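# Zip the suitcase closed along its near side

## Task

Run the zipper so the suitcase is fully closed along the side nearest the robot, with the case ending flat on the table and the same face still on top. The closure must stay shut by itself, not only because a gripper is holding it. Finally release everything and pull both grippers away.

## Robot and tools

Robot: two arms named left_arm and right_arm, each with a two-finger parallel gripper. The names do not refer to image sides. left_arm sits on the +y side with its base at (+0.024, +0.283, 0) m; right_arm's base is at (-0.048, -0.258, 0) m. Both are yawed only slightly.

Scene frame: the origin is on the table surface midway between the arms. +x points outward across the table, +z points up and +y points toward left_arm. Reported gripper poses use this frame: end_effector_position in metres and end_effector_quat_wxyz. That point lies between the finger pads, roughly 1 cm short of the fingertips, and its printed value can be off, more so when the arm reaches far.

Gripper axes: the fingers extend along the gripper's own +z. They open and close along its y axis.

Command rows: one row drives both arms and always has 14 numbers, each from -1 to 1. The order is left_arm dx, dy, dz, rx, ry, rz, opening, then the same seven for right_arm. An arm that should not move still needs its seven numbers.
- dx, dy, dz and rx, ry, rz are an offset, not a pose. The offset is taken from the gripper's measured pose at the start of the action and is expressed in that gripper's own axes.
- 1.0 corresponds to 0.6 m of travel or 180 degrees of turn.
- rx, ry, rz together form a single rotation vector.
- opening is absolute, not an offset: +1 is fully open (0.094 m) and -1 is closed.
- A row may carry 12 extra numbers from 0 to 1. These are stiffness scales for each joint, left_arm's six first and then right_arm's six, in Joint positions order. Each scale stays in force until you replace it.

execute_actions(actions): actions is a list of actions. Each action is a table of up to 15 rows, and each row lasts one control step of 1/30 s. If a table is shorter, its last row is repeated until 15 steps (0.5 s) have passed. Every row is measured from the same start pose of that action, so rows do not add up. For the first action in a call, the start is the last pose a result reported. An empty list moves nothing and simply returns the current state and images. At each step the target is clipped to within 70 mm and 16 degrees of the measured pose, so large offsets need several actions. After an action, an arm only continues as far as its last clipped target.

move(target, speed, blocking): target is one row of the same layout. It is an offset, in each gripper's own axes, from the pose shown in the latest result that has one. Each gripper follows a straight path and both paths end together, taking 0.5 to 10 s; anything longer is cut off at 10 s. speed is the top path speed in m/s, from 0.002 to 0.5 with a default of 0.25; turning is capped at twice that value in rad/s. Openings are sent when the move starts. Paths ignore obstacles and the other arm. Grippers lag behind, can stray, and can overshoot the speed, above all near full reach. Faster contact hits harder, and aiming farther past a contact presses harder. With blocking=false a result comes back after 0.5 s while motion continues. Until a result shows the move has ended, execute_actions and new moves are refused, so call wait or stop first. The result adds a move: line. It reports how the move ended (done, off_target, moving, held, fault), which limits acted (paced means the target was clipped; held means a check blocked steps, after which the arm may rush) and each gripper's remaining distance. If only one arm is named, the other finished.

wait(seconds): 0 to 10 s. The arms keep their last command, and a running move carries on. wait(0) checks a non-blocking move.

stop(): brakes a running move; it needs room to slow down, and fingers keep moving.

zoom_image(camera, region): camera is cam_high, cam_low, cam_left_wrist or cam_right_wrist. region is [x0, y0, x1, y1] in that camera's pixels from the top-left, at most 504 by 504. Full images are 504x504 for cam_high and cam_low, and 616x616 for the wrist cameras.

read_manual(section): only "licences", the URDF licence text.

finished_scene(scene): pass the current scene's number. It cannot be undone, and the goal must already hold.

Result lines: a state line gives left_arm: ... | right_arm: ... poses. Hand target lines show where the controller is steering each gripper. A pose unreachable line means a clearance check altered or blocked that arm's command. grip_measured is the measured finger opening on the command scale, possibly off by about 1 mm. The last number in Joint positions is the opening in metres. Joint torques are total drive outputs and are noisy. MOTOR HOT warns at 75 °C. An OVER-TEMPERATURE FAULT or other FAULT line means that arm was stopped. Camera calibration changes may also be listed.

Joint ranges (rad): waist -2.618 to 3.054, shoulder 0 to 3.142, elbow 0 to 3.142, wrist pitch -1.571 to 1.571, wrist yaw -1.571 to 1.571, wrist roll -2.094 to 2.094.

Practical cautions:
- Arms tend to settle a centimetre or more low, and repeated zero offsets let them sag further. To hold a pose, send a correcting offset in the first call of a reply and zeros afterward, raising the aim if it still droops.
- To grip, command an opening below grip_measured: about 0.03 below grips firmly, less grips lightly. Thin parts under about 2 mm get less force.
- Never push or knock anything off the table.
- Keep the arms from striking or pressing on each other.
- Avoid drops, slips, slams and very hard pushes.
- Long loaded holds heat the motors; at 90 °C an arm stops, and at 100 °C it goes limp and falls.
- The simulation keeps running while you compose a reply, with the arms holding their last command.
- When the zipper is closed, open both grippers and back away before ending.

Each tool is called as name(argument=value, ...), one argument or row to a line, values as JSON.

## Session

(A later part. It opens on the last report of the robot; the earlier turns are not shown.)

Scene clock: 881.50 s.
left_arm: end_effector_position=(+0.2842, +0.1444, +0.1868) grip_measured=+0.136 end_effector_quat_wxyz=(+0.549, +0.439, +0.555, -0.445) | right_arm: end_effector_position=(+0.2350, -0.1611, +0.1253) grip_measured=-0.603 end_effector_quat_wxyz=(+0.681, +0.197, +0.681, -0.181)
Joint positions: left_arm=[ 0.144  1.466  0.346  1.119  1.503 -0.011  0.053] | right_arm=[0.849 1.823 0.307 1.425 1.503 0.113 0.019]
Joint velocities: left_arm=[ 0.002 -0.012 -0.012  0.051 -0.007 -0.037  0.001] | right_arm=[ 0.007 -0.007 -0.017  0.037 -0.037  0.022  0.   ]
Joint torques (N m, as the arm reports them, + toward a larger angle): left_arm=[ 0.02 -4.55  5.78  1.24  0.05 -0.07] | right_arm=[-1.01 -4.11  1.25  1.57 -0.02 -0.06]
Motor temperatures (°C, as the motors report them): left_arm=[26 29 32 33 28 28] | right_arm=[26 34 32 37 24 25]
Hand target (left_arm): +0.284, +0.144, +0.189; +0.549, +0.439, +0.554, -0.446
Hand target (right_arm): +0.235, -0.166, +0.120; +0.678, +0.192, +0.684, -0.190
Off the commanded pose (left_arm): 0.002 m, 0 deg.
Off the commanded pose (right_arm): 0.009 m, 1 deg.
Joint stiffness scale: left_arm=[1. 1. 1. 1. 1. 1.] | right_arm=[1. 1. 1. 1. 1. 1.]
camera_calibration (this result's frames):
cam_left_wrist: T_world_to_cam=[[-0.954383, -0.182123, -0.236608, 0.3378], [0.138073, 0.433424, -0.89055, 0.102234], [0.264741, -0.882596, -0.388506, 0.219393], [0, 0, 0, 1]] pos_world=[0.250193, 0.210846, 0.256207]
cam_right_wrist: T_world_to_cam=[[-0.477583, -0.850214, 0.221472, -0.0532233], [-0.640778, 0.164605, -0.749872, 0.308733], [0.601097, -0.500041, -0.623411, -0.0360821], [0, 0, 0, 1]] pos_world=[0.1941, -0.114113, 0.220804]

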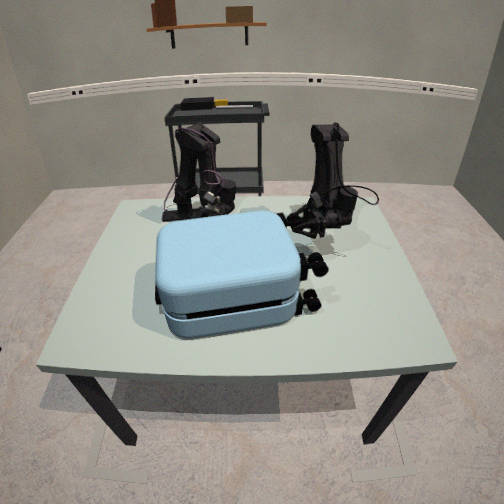

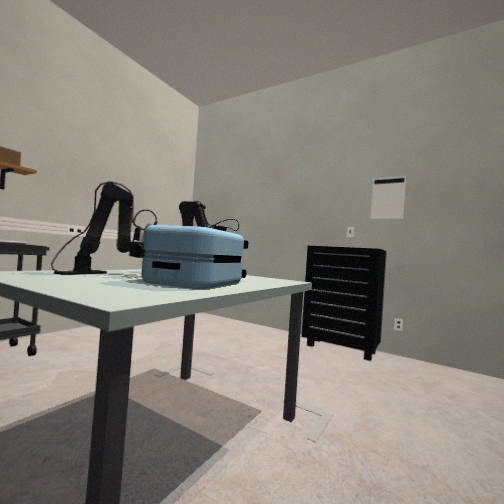

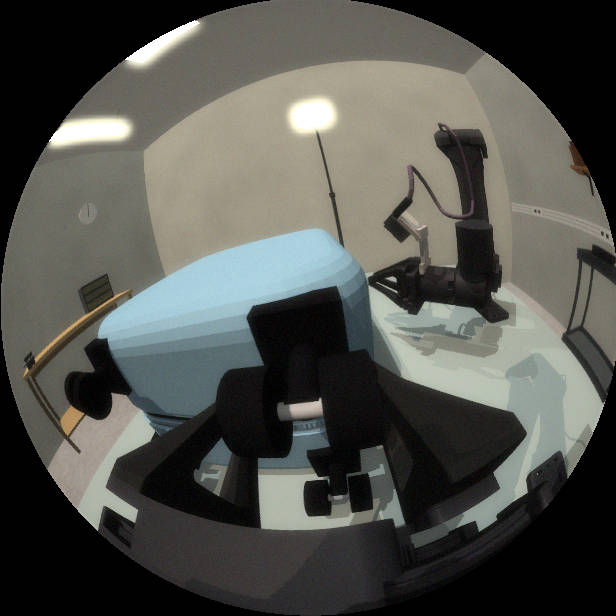

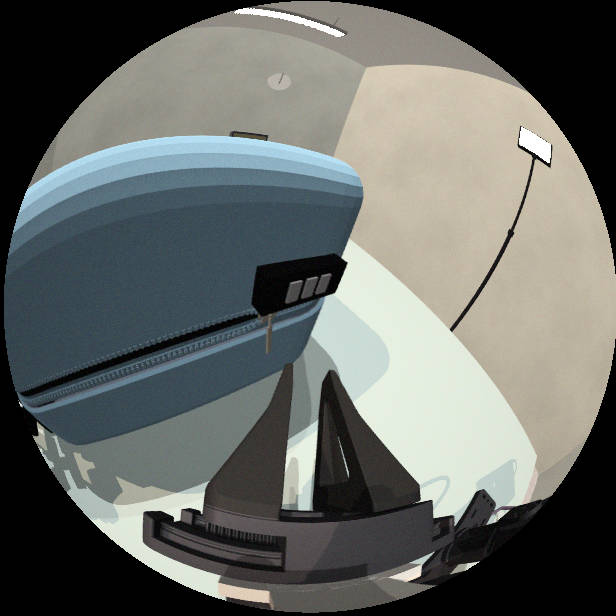

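move(
  target=[-0.004,0,0,0,0,0,0.105, 0.048,0.0409,0.0326,0.028,0,0,-0.75],
  speed=0.08,
)

zoom_image(
  camera="cam_right_wrist",
  region=[260, 290, 360, 390],
)

Scene clock: 958.93 s.
left_arm: end_effector_position=(+0.2842, +0.1444, +0.1868) grip_measured=+0.136 end_effector_quat_wxyz=(+0.549, +0.439, +0.555, -0.445) | right_arm: end_effector_position=(+0.2612, -0.1480, +0.0959) grip_measured=-0.747 end_effector_quat_wxyz=(+0.672, +0.211, +0.678, -0.209)
Joint positions: left_arm=[ 0.144  1.466  0.346  1.119  1.503 -0.011  0.053] | right_arm=[0.798 2.039 0.457 1.425 1.512 0.156 0.012]
Joint velocities: left_arm=[ 0.012  0.002  0.022 -0.007 -0.066 -0.022  0.   ] | right_arm=[-0.002 -0.007  0.007  0.066 -0.051  0.022 -0.   ]
Joint torques (N m, as the arm reports them, + toward a larger angle): left_arm=[-0.09 -4.53  5.79  1.24  0.02 -0.1 ] | right_arm=[-1.05 -5.98  4.18  1.48  0.29  0.09]
Motor temperatures (°C, as the motors report them): left_arm=[26 29 32 33 28 28] | right_arm=[26 33 31 37 24 25]
Hand target (left_arm): +0.284, +0.144, +0.189; +0.549, +0.439, +0.554, -0.445
Hand target (right_arm): +0.264, -0.150, +0.096; +0.672, +0.227, +0.672, -0.211
Off the commanded pose (left_arm): 0.002 m, 0 deg.
Off the commanded pose (right_arm): 0.004 m, 2 deg.
Joint stiffness scale: left_arm=[1. 1. 1. 1. 1. 1.] | right_arm=[1. 1. 1. 1. 1. 1.]
move: done
camera_calibration (this result's frames):
cam_left_wrist: T_world_to_cam=[[-0.954383, -0.182123, -0.236608, 0.3378], [0.138073, 0.433424, -0.89055, 0.102234], [0.264741, -0.882596, -0.388506, 0.219393], [0, 0, 0, 1]] pos_world=[0.250193, 0.210846, 0.256207]
cam_right_wrist: T_world_to_cam=[[-0.524041, -0.816342, 0.242829, -0.00800479], [-0.641013, 0.19031, -0.743562, 0.30459], [0.560789, -0.545314, -0.623016, -0.0597997], [0, 0, 0, 1]] pos_world=[0.224586, -0.0971109, 0.191169]

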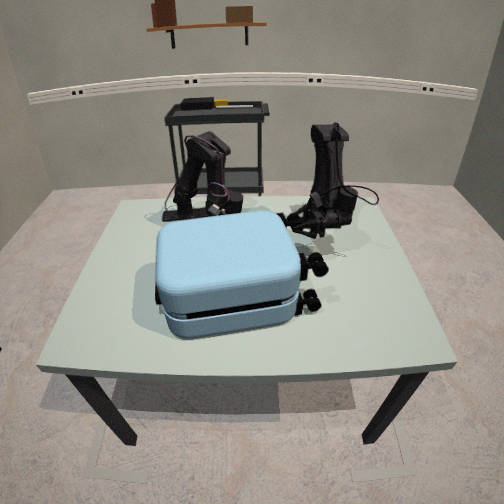

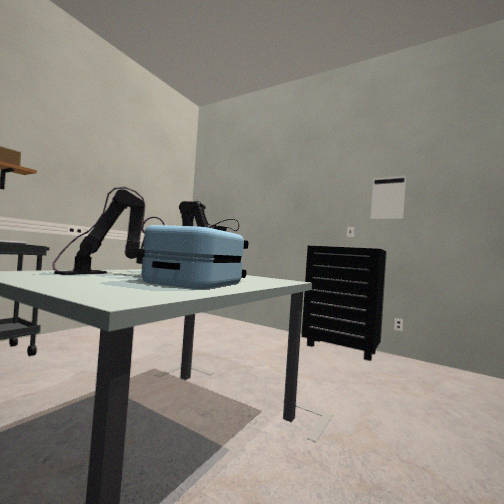

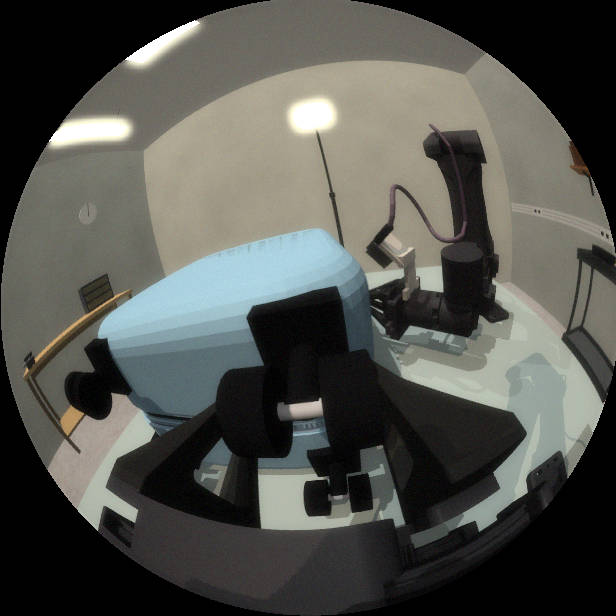

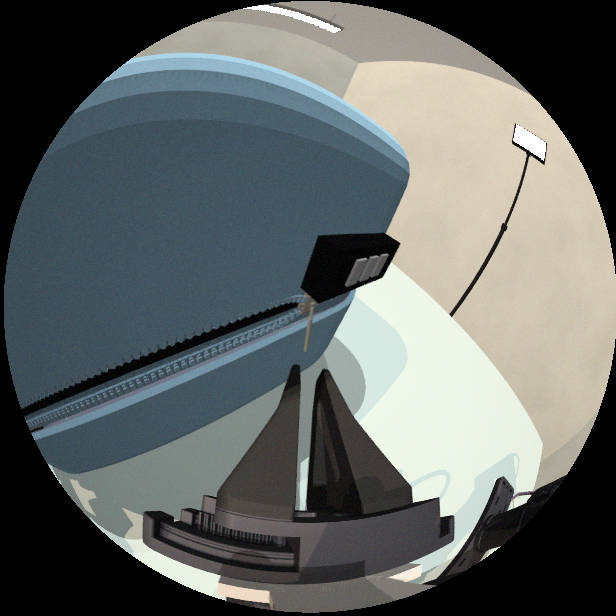

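Region (260, 290, 360, 390) of cam_right_wrist's 616x616 image, scaled by 5.040, with more detail than that image has.

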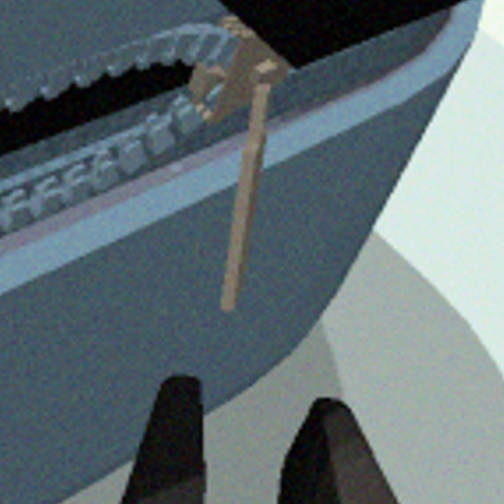

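move(
  target=[-0.004,0,0,0,0,0,0.105, -0.008,0.0,0.037,0,0,0,-0.77],
  speed=0.03,
)

zoom_image(
  camera="cam_right_wrist",
  region=[260, 310, 360, 410],
)

Scene clock: 975.10 s.
left_arm: end_effector_position=(+0.2842, +0.1444, +0.1868) grip_measured=+0.136 end_effector_quat_wxyz=(+0.549, +0.439, +0.555, -0.445) | right_arm: end_effector_position=(+0.2764, -0.1595, +0.1005) grip_measured=-0.767 end_effector_quat_wxyz=(+0.670, +0.207, +0.680, -0.212)
Joint positions: left_arm=[ 0.144  1.466  0.346  1.119  1.503 -0.011  0.053] | right_arm=[0.726 2.039 0.457 1.495 1.438 0.075 0.011]
Joint velocities: left_arm=[-0.002  0.012  0.007 -0.081 -0.022  0.037 -0.   ] | right_arm=[-0.007 -0.007 -0.002  0.095 -0.007  0.051 -0.   ]
Joint torques (N m, as the arm reports them, + toward a larger angle): left_arm=[-0.06 -4.57  5.77  1.23  0.01 -0.11] | right_arm=[-0.98 -6.43  2.85  1.62 -0.05 -0.06]
Motor temperatures (°C, as the motors report them): left_arm=[26 29 32 33 28 28] | right_arm=[26 33 31 37 24 25]
Hand target (left_arm): +0.284, +0.144, +0.189; +0.549, +0.439, +0.554, -0.445
Hand target (right_arm): +0.280, -0.161, +0.101; +0.672, +0.211, +0.678, -0.209
Off the commanded pose (left_arm): 0.002 m, 0 deg.
Off the commanded pose (right_arm): 0.003 m, 1 deg.
Joint stiffness scale: left_arm=[1. 1. 1. 1. 1. 1.] | right_arm=[1. 1. 1. 1. 1. 1.]
move: done
camera_calibration (this result's frames):
cam_left_wrist: T_world_to_cam=[[-0.954383, -0.182123, -0.236608, 0.3378], [0.138073, 0.433424, -0.89055, 0.102234], [0.264741, -0.882596, -0.388506, 0.219393], [0, 0, 0, 1]] pos_world=[0.250193, 0.210846, 0.256207]
cam_right_wrist: T_world_to_cam=[[-0.520528, -0.815385, 0.253373, -0.012337], [-0.647299, 0.183319, -0.739863, 0.320154], [0.556826, -0.549127, -0.623221, -0.0712826], [0, 0, 0, 1]] pos_world=[0.240505, -0.107893, 0.195571]

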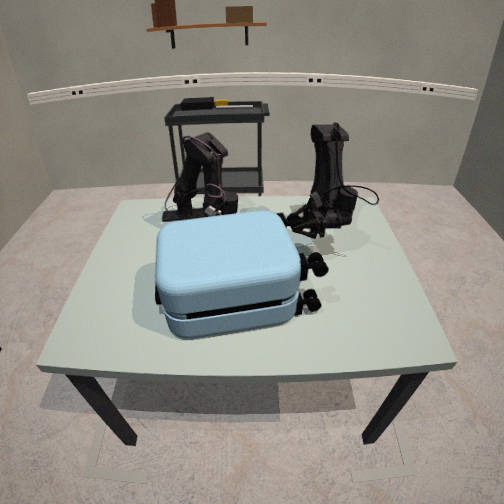

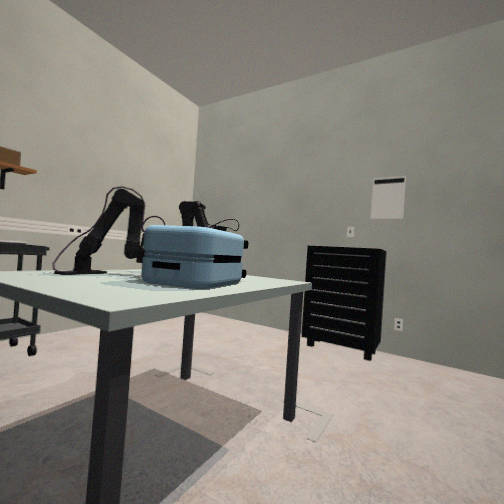

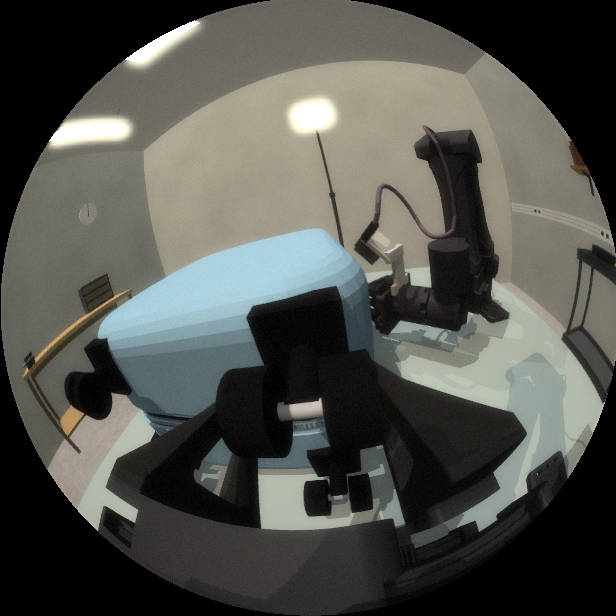

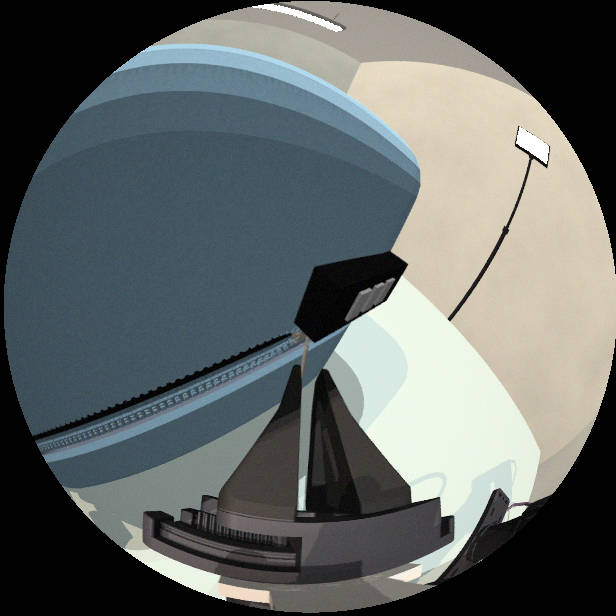

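Region (260, 310, 360, 410) of cam_right_wrist's 616x616 image, scaled by 5.040, with more detail than that image has.

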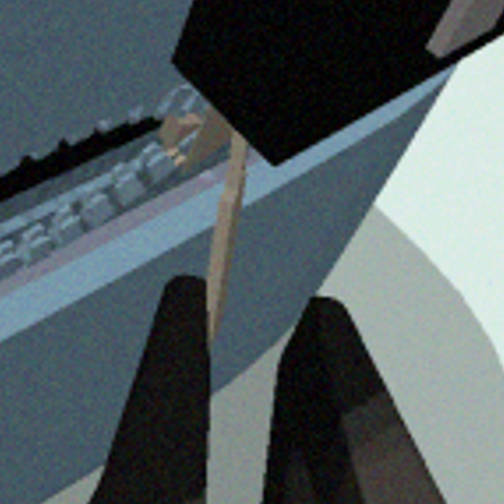

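execute_actions(
  actions=[
    [[-0.004,0,0,0,0,0,0.105, 0,0.001,0.007,0,0,0,-0.8],[-0.004,0,0,0,0,0,0.105, 0,0.001,0.008,0,0,0,-0.81],[-0.004,0,0,0,0,0,0.105, 0,0.001,0.009,0,0,0,-0.82],[-0.004,0,0,0,0,0,0.105, 0,0.001,0.010,0,0,0,-0.83],[-0.004,0,0,0,0,0,0.105, 0,0.001,0.011,0,0,0,-0.84],[-0.004,0,0,0,0,0,0.105, 0,0.001,0.012,0,0,0,-0.85],[-0.004,0,0,0,0,0,0.105, 0,0.001,0.013,0,0,0,-0.85]],
    [[-0.004,0,0,0,0,0,0.105, 0,0,0.006,0,0,0,-0.87],[-0.004,0,0,0,0,0,0.105, 0,0,0.007,0,0,0,-0.88],[-0.004,0,0,0,0,0,0.105, 0,0,0.008,0,0,0,-0.89],[-0.004,0,0,0,0,0,0.105, 0,0,0.009,0,0,0,-0.9],[-0.004,0,0,0,0,0,0.105, 0,0,0.010,0,0,0,-0.9],[-0.004,0,0,0,0,0,0.105, 0,0,0.011,0,0,0,-0.9]],
  ],
)

zoom_image(
  camera="cam_right_wrist",
  region=[260, 310, 360, 410],
)

Scene clock: 993.53 s.
left_arm: end_effector_position=(+0.2842, +0.1444, +0.1868) grip_measured=+0.136 end_effector_quat_wxyz=(+0.549, +0.439, +0.555, -0.445) | right_arm: end_effector_position=(+0.2826, -0.1640, +0.1007) grip_measured=-0.897 end_effector_quat_wxyz=(+0.669, +0.202, +0.683, -0.213)
Joint positions: left_arm=[ 0.144  1.466  0.346  1.119  1.503 -0.011  0.053] | right_arm=[0.697 2.039 0.457 1.503 1.405 0.057 0.005]
Joint velocities: left_arm=[-0.022  0.002 -0.012 -0.022 -0.022 -0.022  0.   ] | right_arm=[ 0.002 -0.002 -0.002  0.007 -0.037 -0.037  0.   ]
Joint torques (N m, as the arm reports them, + toward a larger angle): left_arm=[ 0.   -4.58  5.79  1.24  0.03 -0.09] | right_arm=[-1.01 -6.77  2.54  1.6  -0.03 -0.06]
Motor temperatures (°C, as the motors report them): left_arm=[26 29 32 33 28 28] | right_arm=[26 34 31 37 24 25]
Hand target (left_arm): +0.284, +0.144, +0.189; +0.549, +0.439, +0.554, -0.445
Hand target (right_arm): +0.285, -0.166, +0.101; +0.670, +0.205, +0.681, -0.212
Off the commanded pose (left_arm): 0.002 m, 0 deg.
Off the commanded pose (right_arm): 0.003 m, 0 deg.
Joint stiffness scale: left_arm=[1. 1. 1. 1. 1. 1.] | right_arm=[1. 1. 1. 1. 1. 1.]
camera_calibration (this result's frames):
cam_left_wrist: T_world_to_cam=[[-0.954383, -0.182123, -0.236608, 0.3378], [0.138073, 0.433424, -0.89055, 0.102234], [0.264741, -0.882596, -0.388506, 0.219393], [0, 0, 0, 1]] pos_world=[0.250193, 0.210846, 0.256207]
cam_right_wrist: T_world_to_cam=[[-0.514906, -0.815924, 0.262944, -0.0155046], [-0.653304, 0.174894, -0.736618, 0.325122], [0.555037, -0.551071, -0.623101, -0.0768981], [0, 0, 0, 1]] pos_world=[0.247102, -0.111889, 0.195652]

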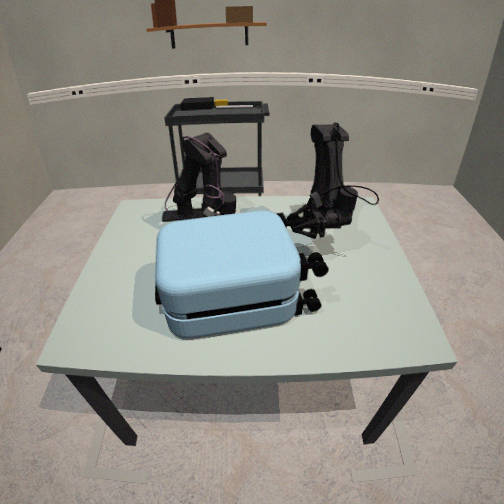

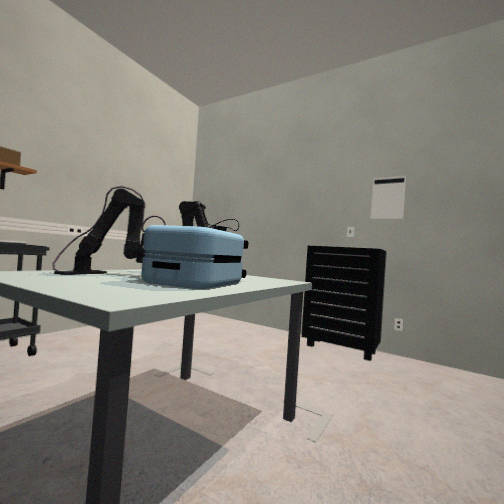

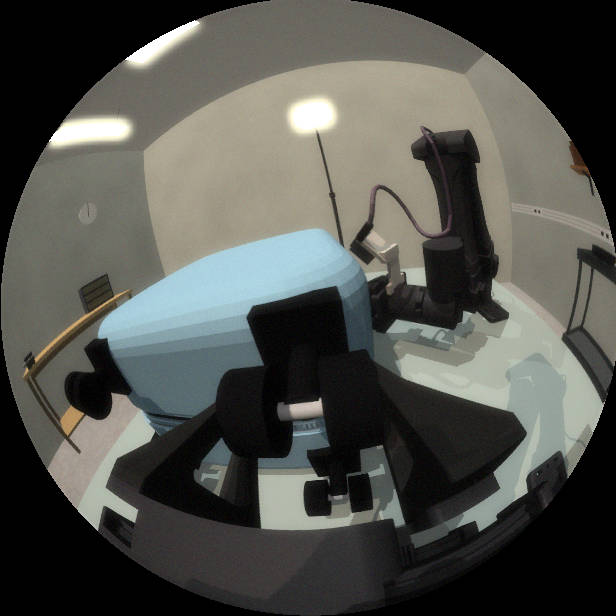

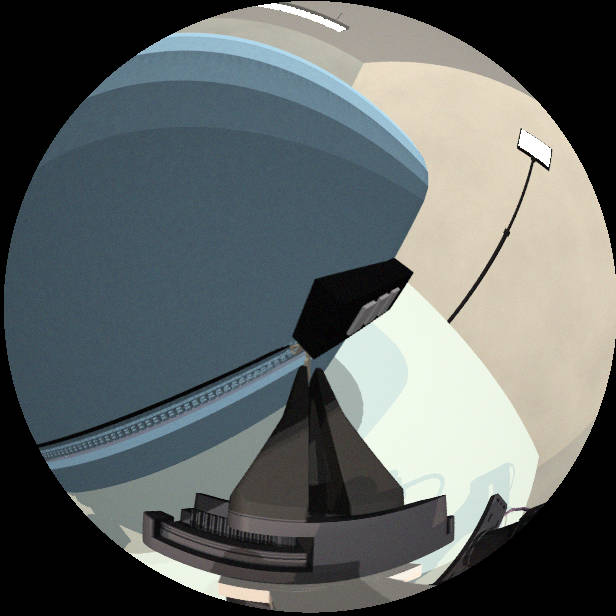

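Region (260, 310, 360, 410) of cam_right_wrist's 616x616 image, scaled by 5.040, with more detail than that image has.

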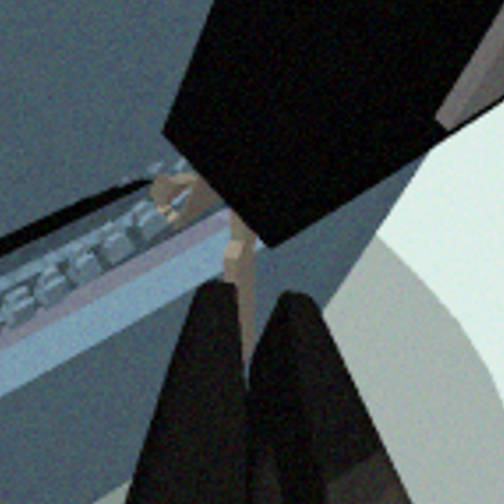

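execute_actions(
  actions=[
    [[-0.004,0,0,0,0,0,0.105, 0,0.002,0.006,0,0,0,-0.91],[-0.004,0,0,0,0,0,0.105, 0,0.002,0.007,0,0,0,-0.92],[-0.004,0,0,0,0,0,0.105, 0,0.002,0.008,0,0,0,-0.93],[-0.004,0,0,0,0,0,0.105, 0,0.002,0.009,0,0,0,-0.93],[-0.004,0,0,0,0,0,0.105, 0,0.002,0.010,0,0,0,-0.93],[-0.004,0,0,0,0,0,0.105, 0,0.002,0.011,0,0,0,-0.93]],
  ],
)

zoom_image(
  camera="cam_right_wrist",
  region=[260, 310, 360, 410],
)

Scene clock: 998.70 s.
left_arm: end_effector_position=(+0.2842, +0.1444, +0.1868) grip_measured=+0.136 end_effector_quat_wxyz=(+0.549, +0.439, +0.555, -0.445) | right_arm: end_effector_position=(+0.2848, -0.1661, +0.1005) grip_measured=-0.927 end_effector_quat_wxyz=(+0.668, +0.200, +0.683, -0.215)
Joint positions: left_arm=[ 0.144  1.466  0.346  1.119  1.503 -0.011  0.053] | right_arm=[0.686 2.039 0.457 1.503 1.393 0.051 0.003]
Joint velocities: left_arm=[-0.002 -0.012 -0.002 -0.037 -0.037 -0.022 -0.001] | right_arm=[-0.002  0.007 -0.002 -0.022 -0.022 -0.066  0.   ]
Joint torques (N m, as the arm reports them, + toward a larger angle): left_arm=[ 0.03 -4.65  5.77  1.24  0.04 -0.11] | right_arm=[-1.07 -6.54  3.09  1.6  -0.08 -0.05]
Motor temperatures (°C, as the motors report them): left_arm=[26 29 32 33 28 28] | right_arm=[26 34 31 37 24 25]
Hand target (left_arm): +0.284, +0.144, +0.189; +0.549, +0.439, +0.554, -0.445
Hand target (right_arm): +0.289, -0.167, +0.101; +0.669, +0.202, +0.682, -0.213
Off the commanded pose (left_arm): 0.002 m, 0 deg.
Off the commanded pose (right_arm): 0.004 m, 0 deg.
Joint stiffness scale: left_arm=[1. 1. 1. 1. 1. 1.] | right_arm=[1. 1. 1. 1. 1. 1.]
camera_calibration (this result's frames):
cam_left_wrist: T_world_to_cam=[[-0.954383, -0.182123, -0.236608, 0.3378], [0.138073, 0.433424, -0.89055, 0.102234], [0.264741, -0.882596, -0.388506, 0.219393], [0, 0, 0, 1]] pos_world=[0.250193, 0.210846, 0.256207]
cam_right_wrist: T_world_to_cam=[[-0.513722, -0.814691, 0.269015, -0.0167964], [-0.656471, 0.171375, -0.734627, 0.326928], [0.552391, -0.553994, -0.62286, -0.0791379], [0, 0, 0, 1]] pos_world=[0.249705, -0.113553, 0.195397]

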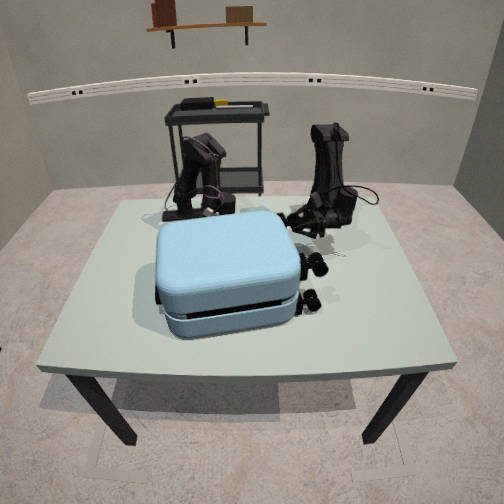

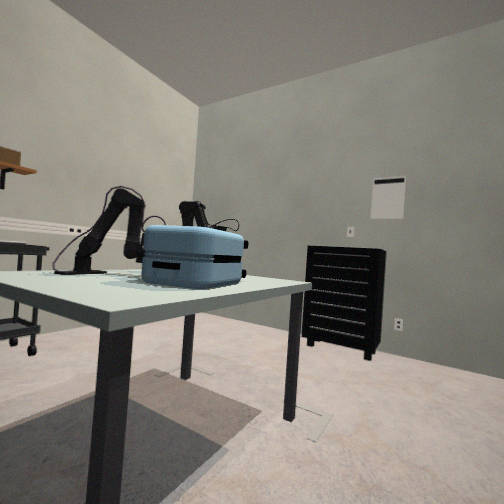

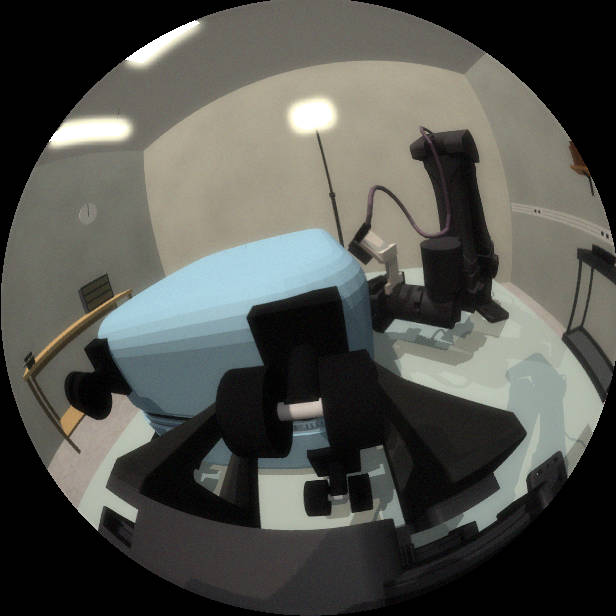

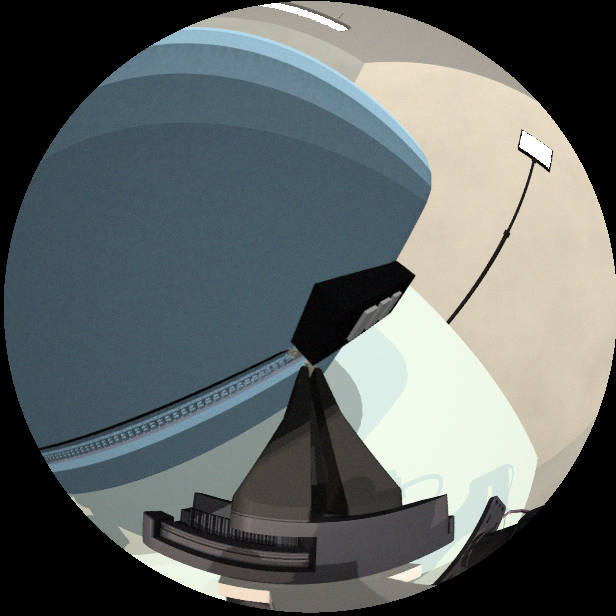

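Region (260, 310, 360, 410) of cam_right_wrist's 616x616 image, scaled by 5.040, with more detail than that image has.

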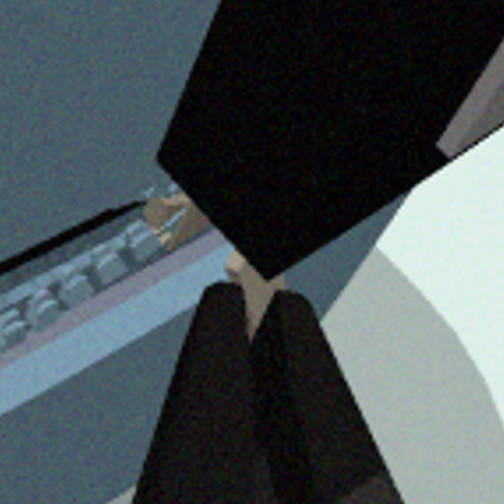

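execute_actions(
  actions=[
    [[-0.004,0,0,0,0,0,0.105, 0,0.006,0,0,0,0,-0.95],[-0.004,0,0,0,0,0,0.105, 0,0.008,0,0,0,0,-0.96],[-0.004,0,0,0,0,0,0.105, 0,0.01,-0.002,0,0,0,-0.97],[-0.004,0,0,0,0,0,0.105, 0,0.01,-0.002,0,0,0,-0.98],[-0.004,0,0,0,0,0,0.105, 0,0.01,-0.002,0,0,0,-1]],
  ],
)

zoom_image(
  camera="cam_right_wrist",
  region=[260, 310, 360, 410],
)

Scene clock: 1007.07 s.
left_arm: end_effector_position=(+0.2842, +0.1444, +0.1868) grip_measured=+0.136 end_effector_quat_wxyz=(+0.549, +0.439, +0.555, -0.445) | right_arm: end_effector_position=(+0.2848, -0.1661, +0.0998) grip_measured=-0.995 end_effector_quat_wxyz=(+0.667, +0.198, +0.685, -0.217)
Joint positions: left_arm=[ 0.144  1.466  0.346  1.119  1.503 -0.011  0.053] | right_arm=[0.686 2.039 0.457 1.496 1.393 0.05  0.   ]
Joint velocities: left_arm=[-0.027 -0.017 -0.002  0.022 -0.081 -0.007 -0.   ] | right_arm=[-0.002 -0.012 -0.017  0.051 -0.037  0.007  0.   ]
Joint torques (N m, as the arm reports them, + toward a larger angle): left_arm=[-0.02 -4.56  5.8   1.24  0.03 -0.11] | right_arm=[ 0.75 -6.48  4.48  1.4   0.18  0.02]
Motor temperatures (°C, as the motors report them): left_arm=[26 29 32 33 28 28] | right_arm=[26 34 31 37 24 25]
Hand target (left_arm): +0.284, +0.144, +0.189; +0.549, +0.439, +0.554, -0.445
Hand target (right_arm): +0.287, -0.160, +0.100; +0.669, +0.200, +0.683, -0.215
Off the commanded pose (left_arm): 0.002 m, 0 deg.
Off the commanded pose (right_arm): 0.006 m, 0 deg.
Joint stiffness scale: left_arm=[1. 1. 1. 1. 1. 1.] | right_arm=[1. 1. 1. 1. 1. 1.]
camera_calibration (this result's frames):
cam_left_wrist: T_world_to_cam=[[-0.954383, -0.182123, -0.236608, 0.3378], [0.138073, 0.433424, -0.89055, 0.102234], [0.264741, -0.882596, -0.388506, 0.219393], [0, 0, 0, 1]] pos_world=[0.250193, 0.210846, 0.256207]
cam_right_wrist: T_world_to_cam=[[-0.512426, -0.813344, 0.275484, -0.0174629], [-0.659949, 0.167734, -0.732347, 0.326584], [0.549442, -0.557079, -0.622717, -0.0792352], [0, 0, 0, 1]] pos_world=[0.250116, -0.113123, 0.194643]

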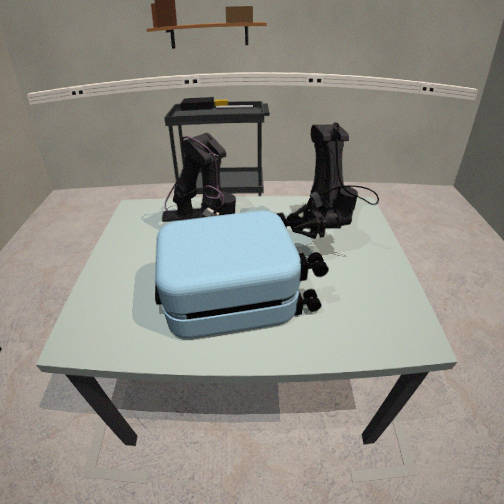

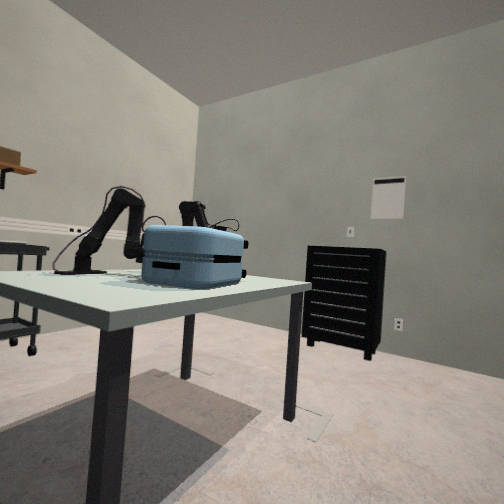

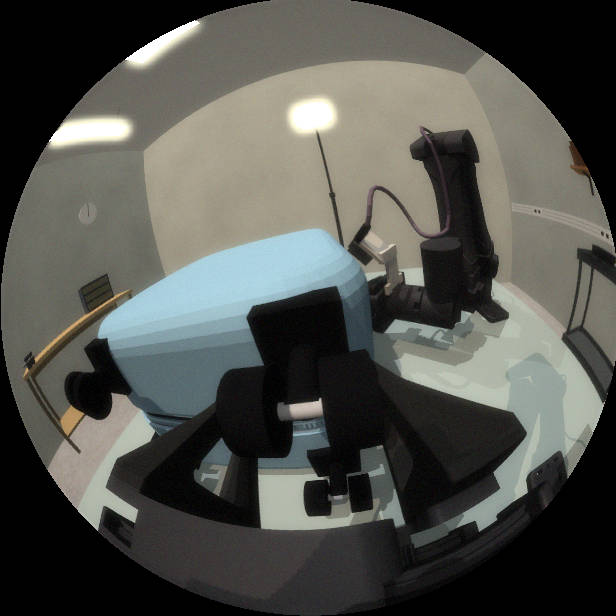

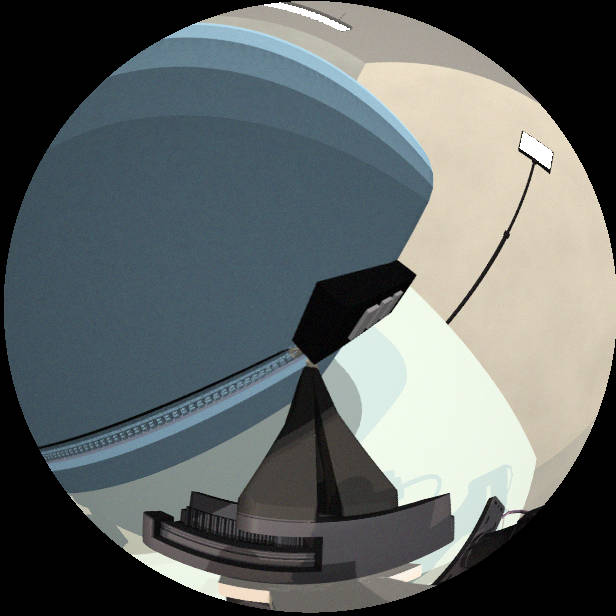

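Region (260, 310, 360, 410) of cam_right_wrist's 616x616 image, scaled by 5.040, with more detail than that image has.

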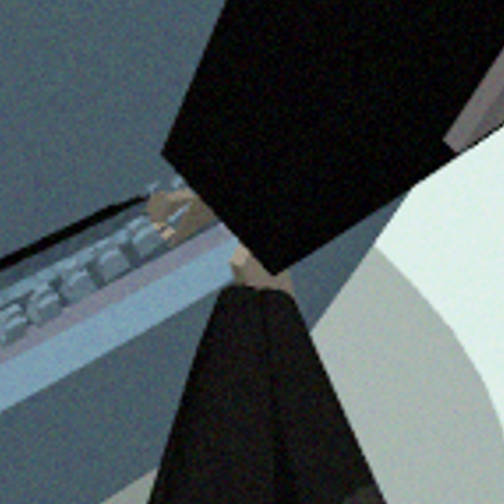

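move(
  target=[-0.004,0,0,0,0,0,0.105, -0.003,-0.02,-0.07,0,0,0,-0.7],
  speed=0.08,
)

zoom_image(
  camera="cam_right_wrist",
  region=[250, 270, 350, 370],
)

Scene clock: 1011.03 s.
left_arm: end_effector_position=(+0.2843, +0.1445, +0.1868) grip_measured=+0.136 end_effector_quat_wxyz=(+0.549, +0.438, +0.555, -0.445) | right_arm: end_effector_position=(+0.2482, -0.1507, +0.0971) grip_measured=-0.703 end_effector_quat_wxyz=(+0.669, +0.189, +0.684, -0.220)
Joint positions: left_arm=[ 0.144  1.466  0.346  1.119  1.502 -0.011  0.053] | right_arm=[0.832 2.004 0.407 1.408 1.531 0.14  0.014]
Joint velocities: left_arm=[ 0.002 -0.017 -0.007  0.022 -0.037 -0.007 -0.001] | right_arm=[ 0.002 -0.022 -0.002 -0.095 -0.007  0.051  0.   ]
Joint torques (N m, as the arm reports them, + toward a larger angle): left_arm=[-0.02 -4.6   5.87  1.24  0.05 -0.1 ] | right_arm=[ 1.   -9.18  0.61  1.27  0.32  0.07]
Motor temperatures (°C, as the motors report them): left_arm=[26 29 32 33 28 28] | right_arm=[26 34 31 36 24 25]
Hand target (left_arm): +0.284, +0.144, +0.189; +0.549, +0.439, +0.554, -0.445
Hand target (right_arm): +0.244, -0.153, +0.102; +0.671, +0.196, +0.681, -0.218
Off the commanded pose (left_arm): 0.002 m, 0 deg.
Off the commanded pose (right_arm): 0.008 m, 1 deg.
Joint stiffness scale: left_arm=[1. 1. 1. 1. 1. 1.] | right_arm=[1. 1. 1. 1. 1. 1.]
move: done
camera_calibration (this result's frames):
cam_left_wrist: T_world_to_cam=[[-0.954244, -0.182851, -0.236608, 0.337998], [0.137742, 0.433529, -0.89055, 0.102282], [0.265415, -0.882393, -0.388507, 0.219164], [0, 0, 0, 1]] pos_world=[0.250275, 0.210849, 0.256206]
cam_right_wrist: T_world_to_cam=[[-0.505017, -0.813051, 0.289666, -0.0260625], [-0.662625, 0.150171, -0.733742, 0.295975], [0.55307, -0.562492, -0.614586, -0.0546889], [0, 0, 0, 1]] pos_world=[0.213205, -0.096399, 0.191108]

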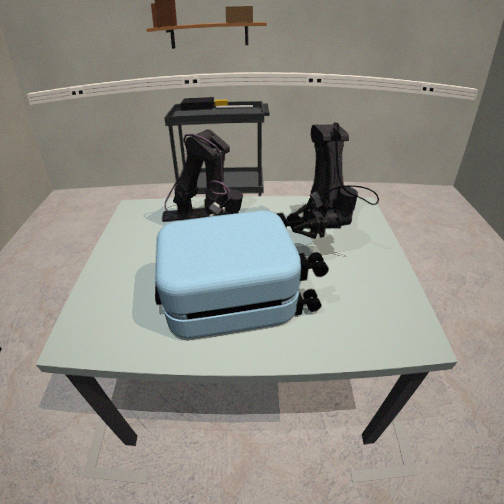

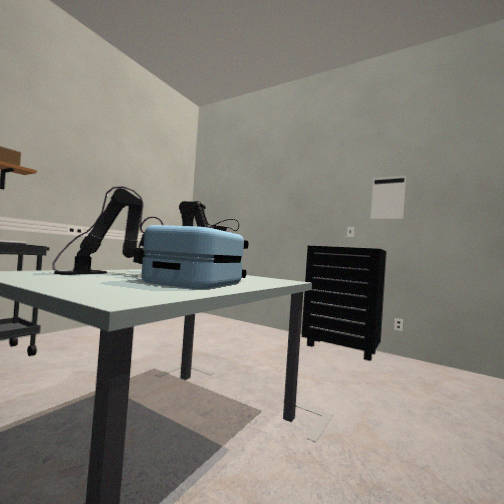

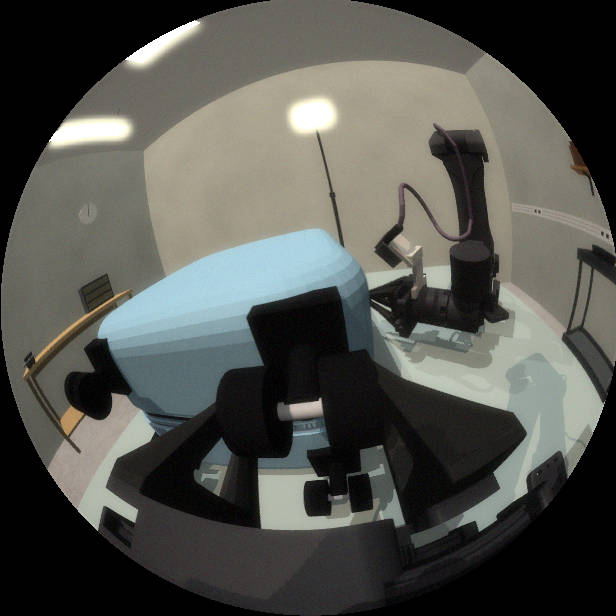

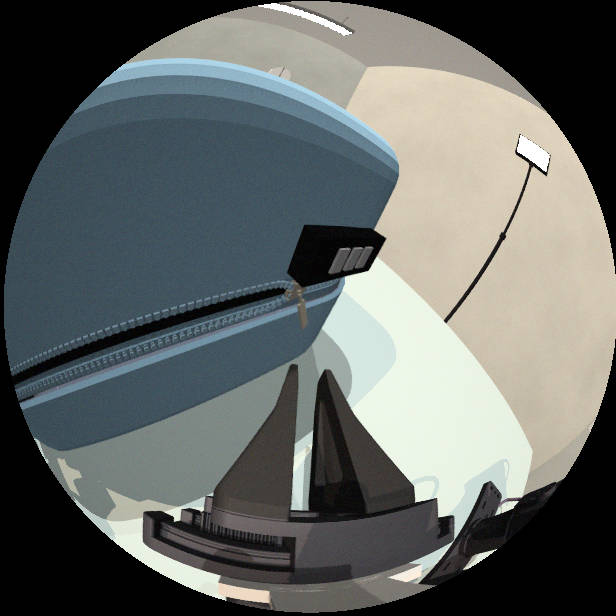

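Region (250, 270, 350, 370) of cam_right_wrist's 616x616 image, scaled by 5.040, with more detail than that image has.

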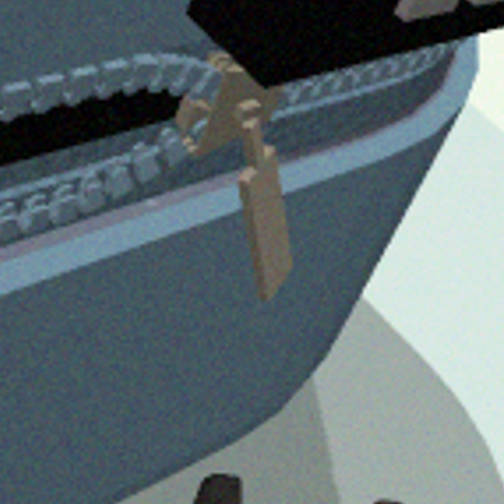

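move(
  target=[-0.004,0,0,0,0,0,0.105, -0.0134,-0.0269,0.0447,-0.2971,0.0832,-0.0338,-0.4],
  speed=0.2,
)

zoom_image(
  camera="cam_right_wrist",
  region=[240, 270, 380, 410],
)

Scene clock: 1134.20 s.
left_arm: end_effector_position=(+0.2843, +0.1445, +0.1868) grip_measured=+0.136 end_effector_quat_wxyz=(+0.549, +0.438, +0.555, -0.445) | right_arm: end_effector_position=(+0.2565, -0.1793, +0.0908) grip_measured=-0.403 end_effector_quat_wxyz=(+0.555, -0.142, +0.814, +0.093)
Joint positions: left_arm=[ 0.144  1.466  0.346  1.119  1.502 -0.011  0.053] | right_arm=[ 0.037  1.096  0.111  0.604 -0.177 -0.076  0.028]
Joint velocities: left_arm=[ 0.007 -0.002 -0.017  0.051  0.007 -0.037 -0.001] | right_arm=[ 0.012 -0.012 -0.007 -0.022  0.037  0.007 -0.   ]
Joint torques (N m, as the arm reports them, + toward a larger angle): left_arm=[ 0.03 -4.54  5.83  1.23  0.02 -0.13] | right_arm=[-1.16 -4.    8.67  2.01 -0.21 -0.04]
Motor temperatures (°C, as the motors report them): left_arm=[26 29 32 33 28 28] | right_arm=[26 36 30 35 24 25]
Hand target (left_arm): +0.284, +0.144, +0.189; +0.550, +0.438, +0.555, -0.445
Hand target (right_arm): +0.264, -0.180, +0.110; +0.576, -0.143, +0.799, +0.094
Off the commanded pose (left_arm): 0.002 m, 0 deg.
Off the commanded pose (right_arm): 0.016 m, 4 deg.
Joint stiffness scale: left_arm=[1. 1. 1. 1. 1. 1.] | right_arm=[1. 1. 1. 1. 1. 1.]
move: off_target (right_arm)
camera_calibration (this result's frames):
cam_left_wrist: T_world_to_cam=[[-0.954244, -0.182851, -0.236608, 0.337998], [0.137742, 0.433529, -0.89055, 0.102282], [0.265415, -0.882393, -0.388507, 0.219164], [0, 0, 0, 1]] pos_world=[0.250275, 0.210849, 0.256206]
cam_right_wrist: T_world_to_cam=[[0.43257, -0.874175, 0.220685, -0.288451], [-0.740815, -0.484128, -0.465632, 0.18318], [0.513884, 0.037932, -0.857021, 0.0604574], [0, 0, 0, 1]] pos_world=[0.22941, -0.165768, 0.200764]

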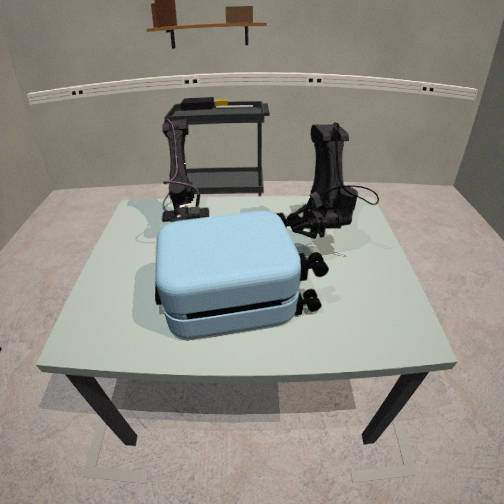

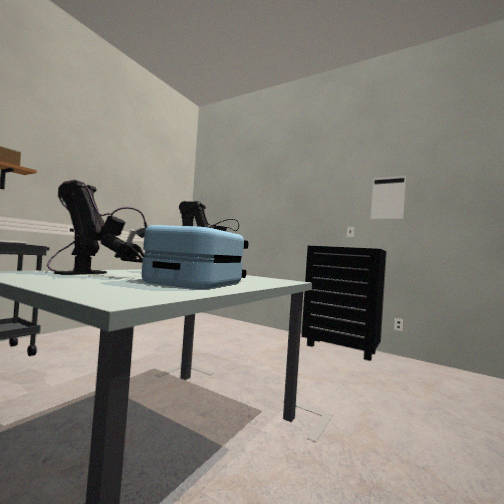

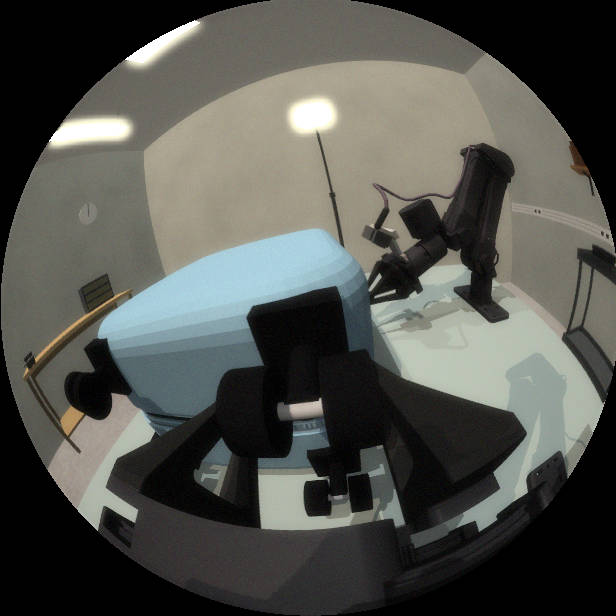

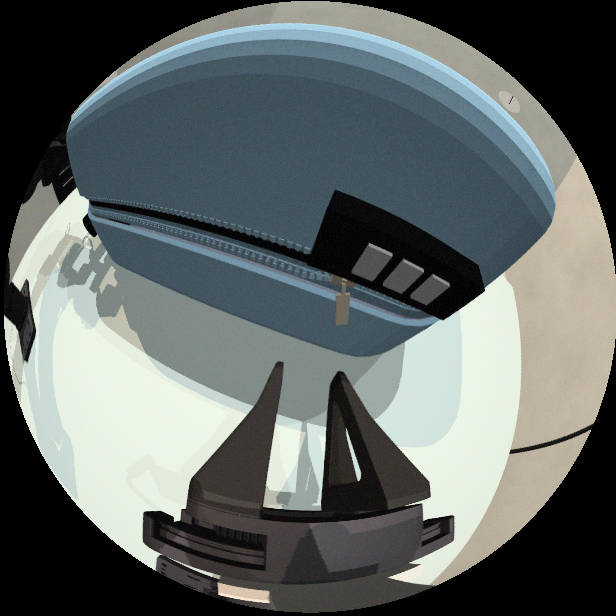

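Region (240, 270, 380, 410) of cam_right_wrist's 616x616 image, scaled by 3.600, with more detail than that image has.

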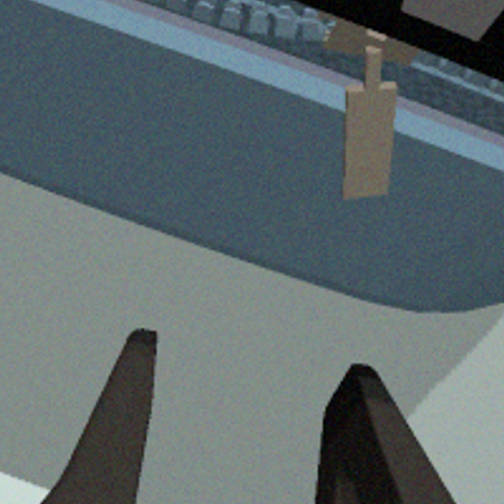

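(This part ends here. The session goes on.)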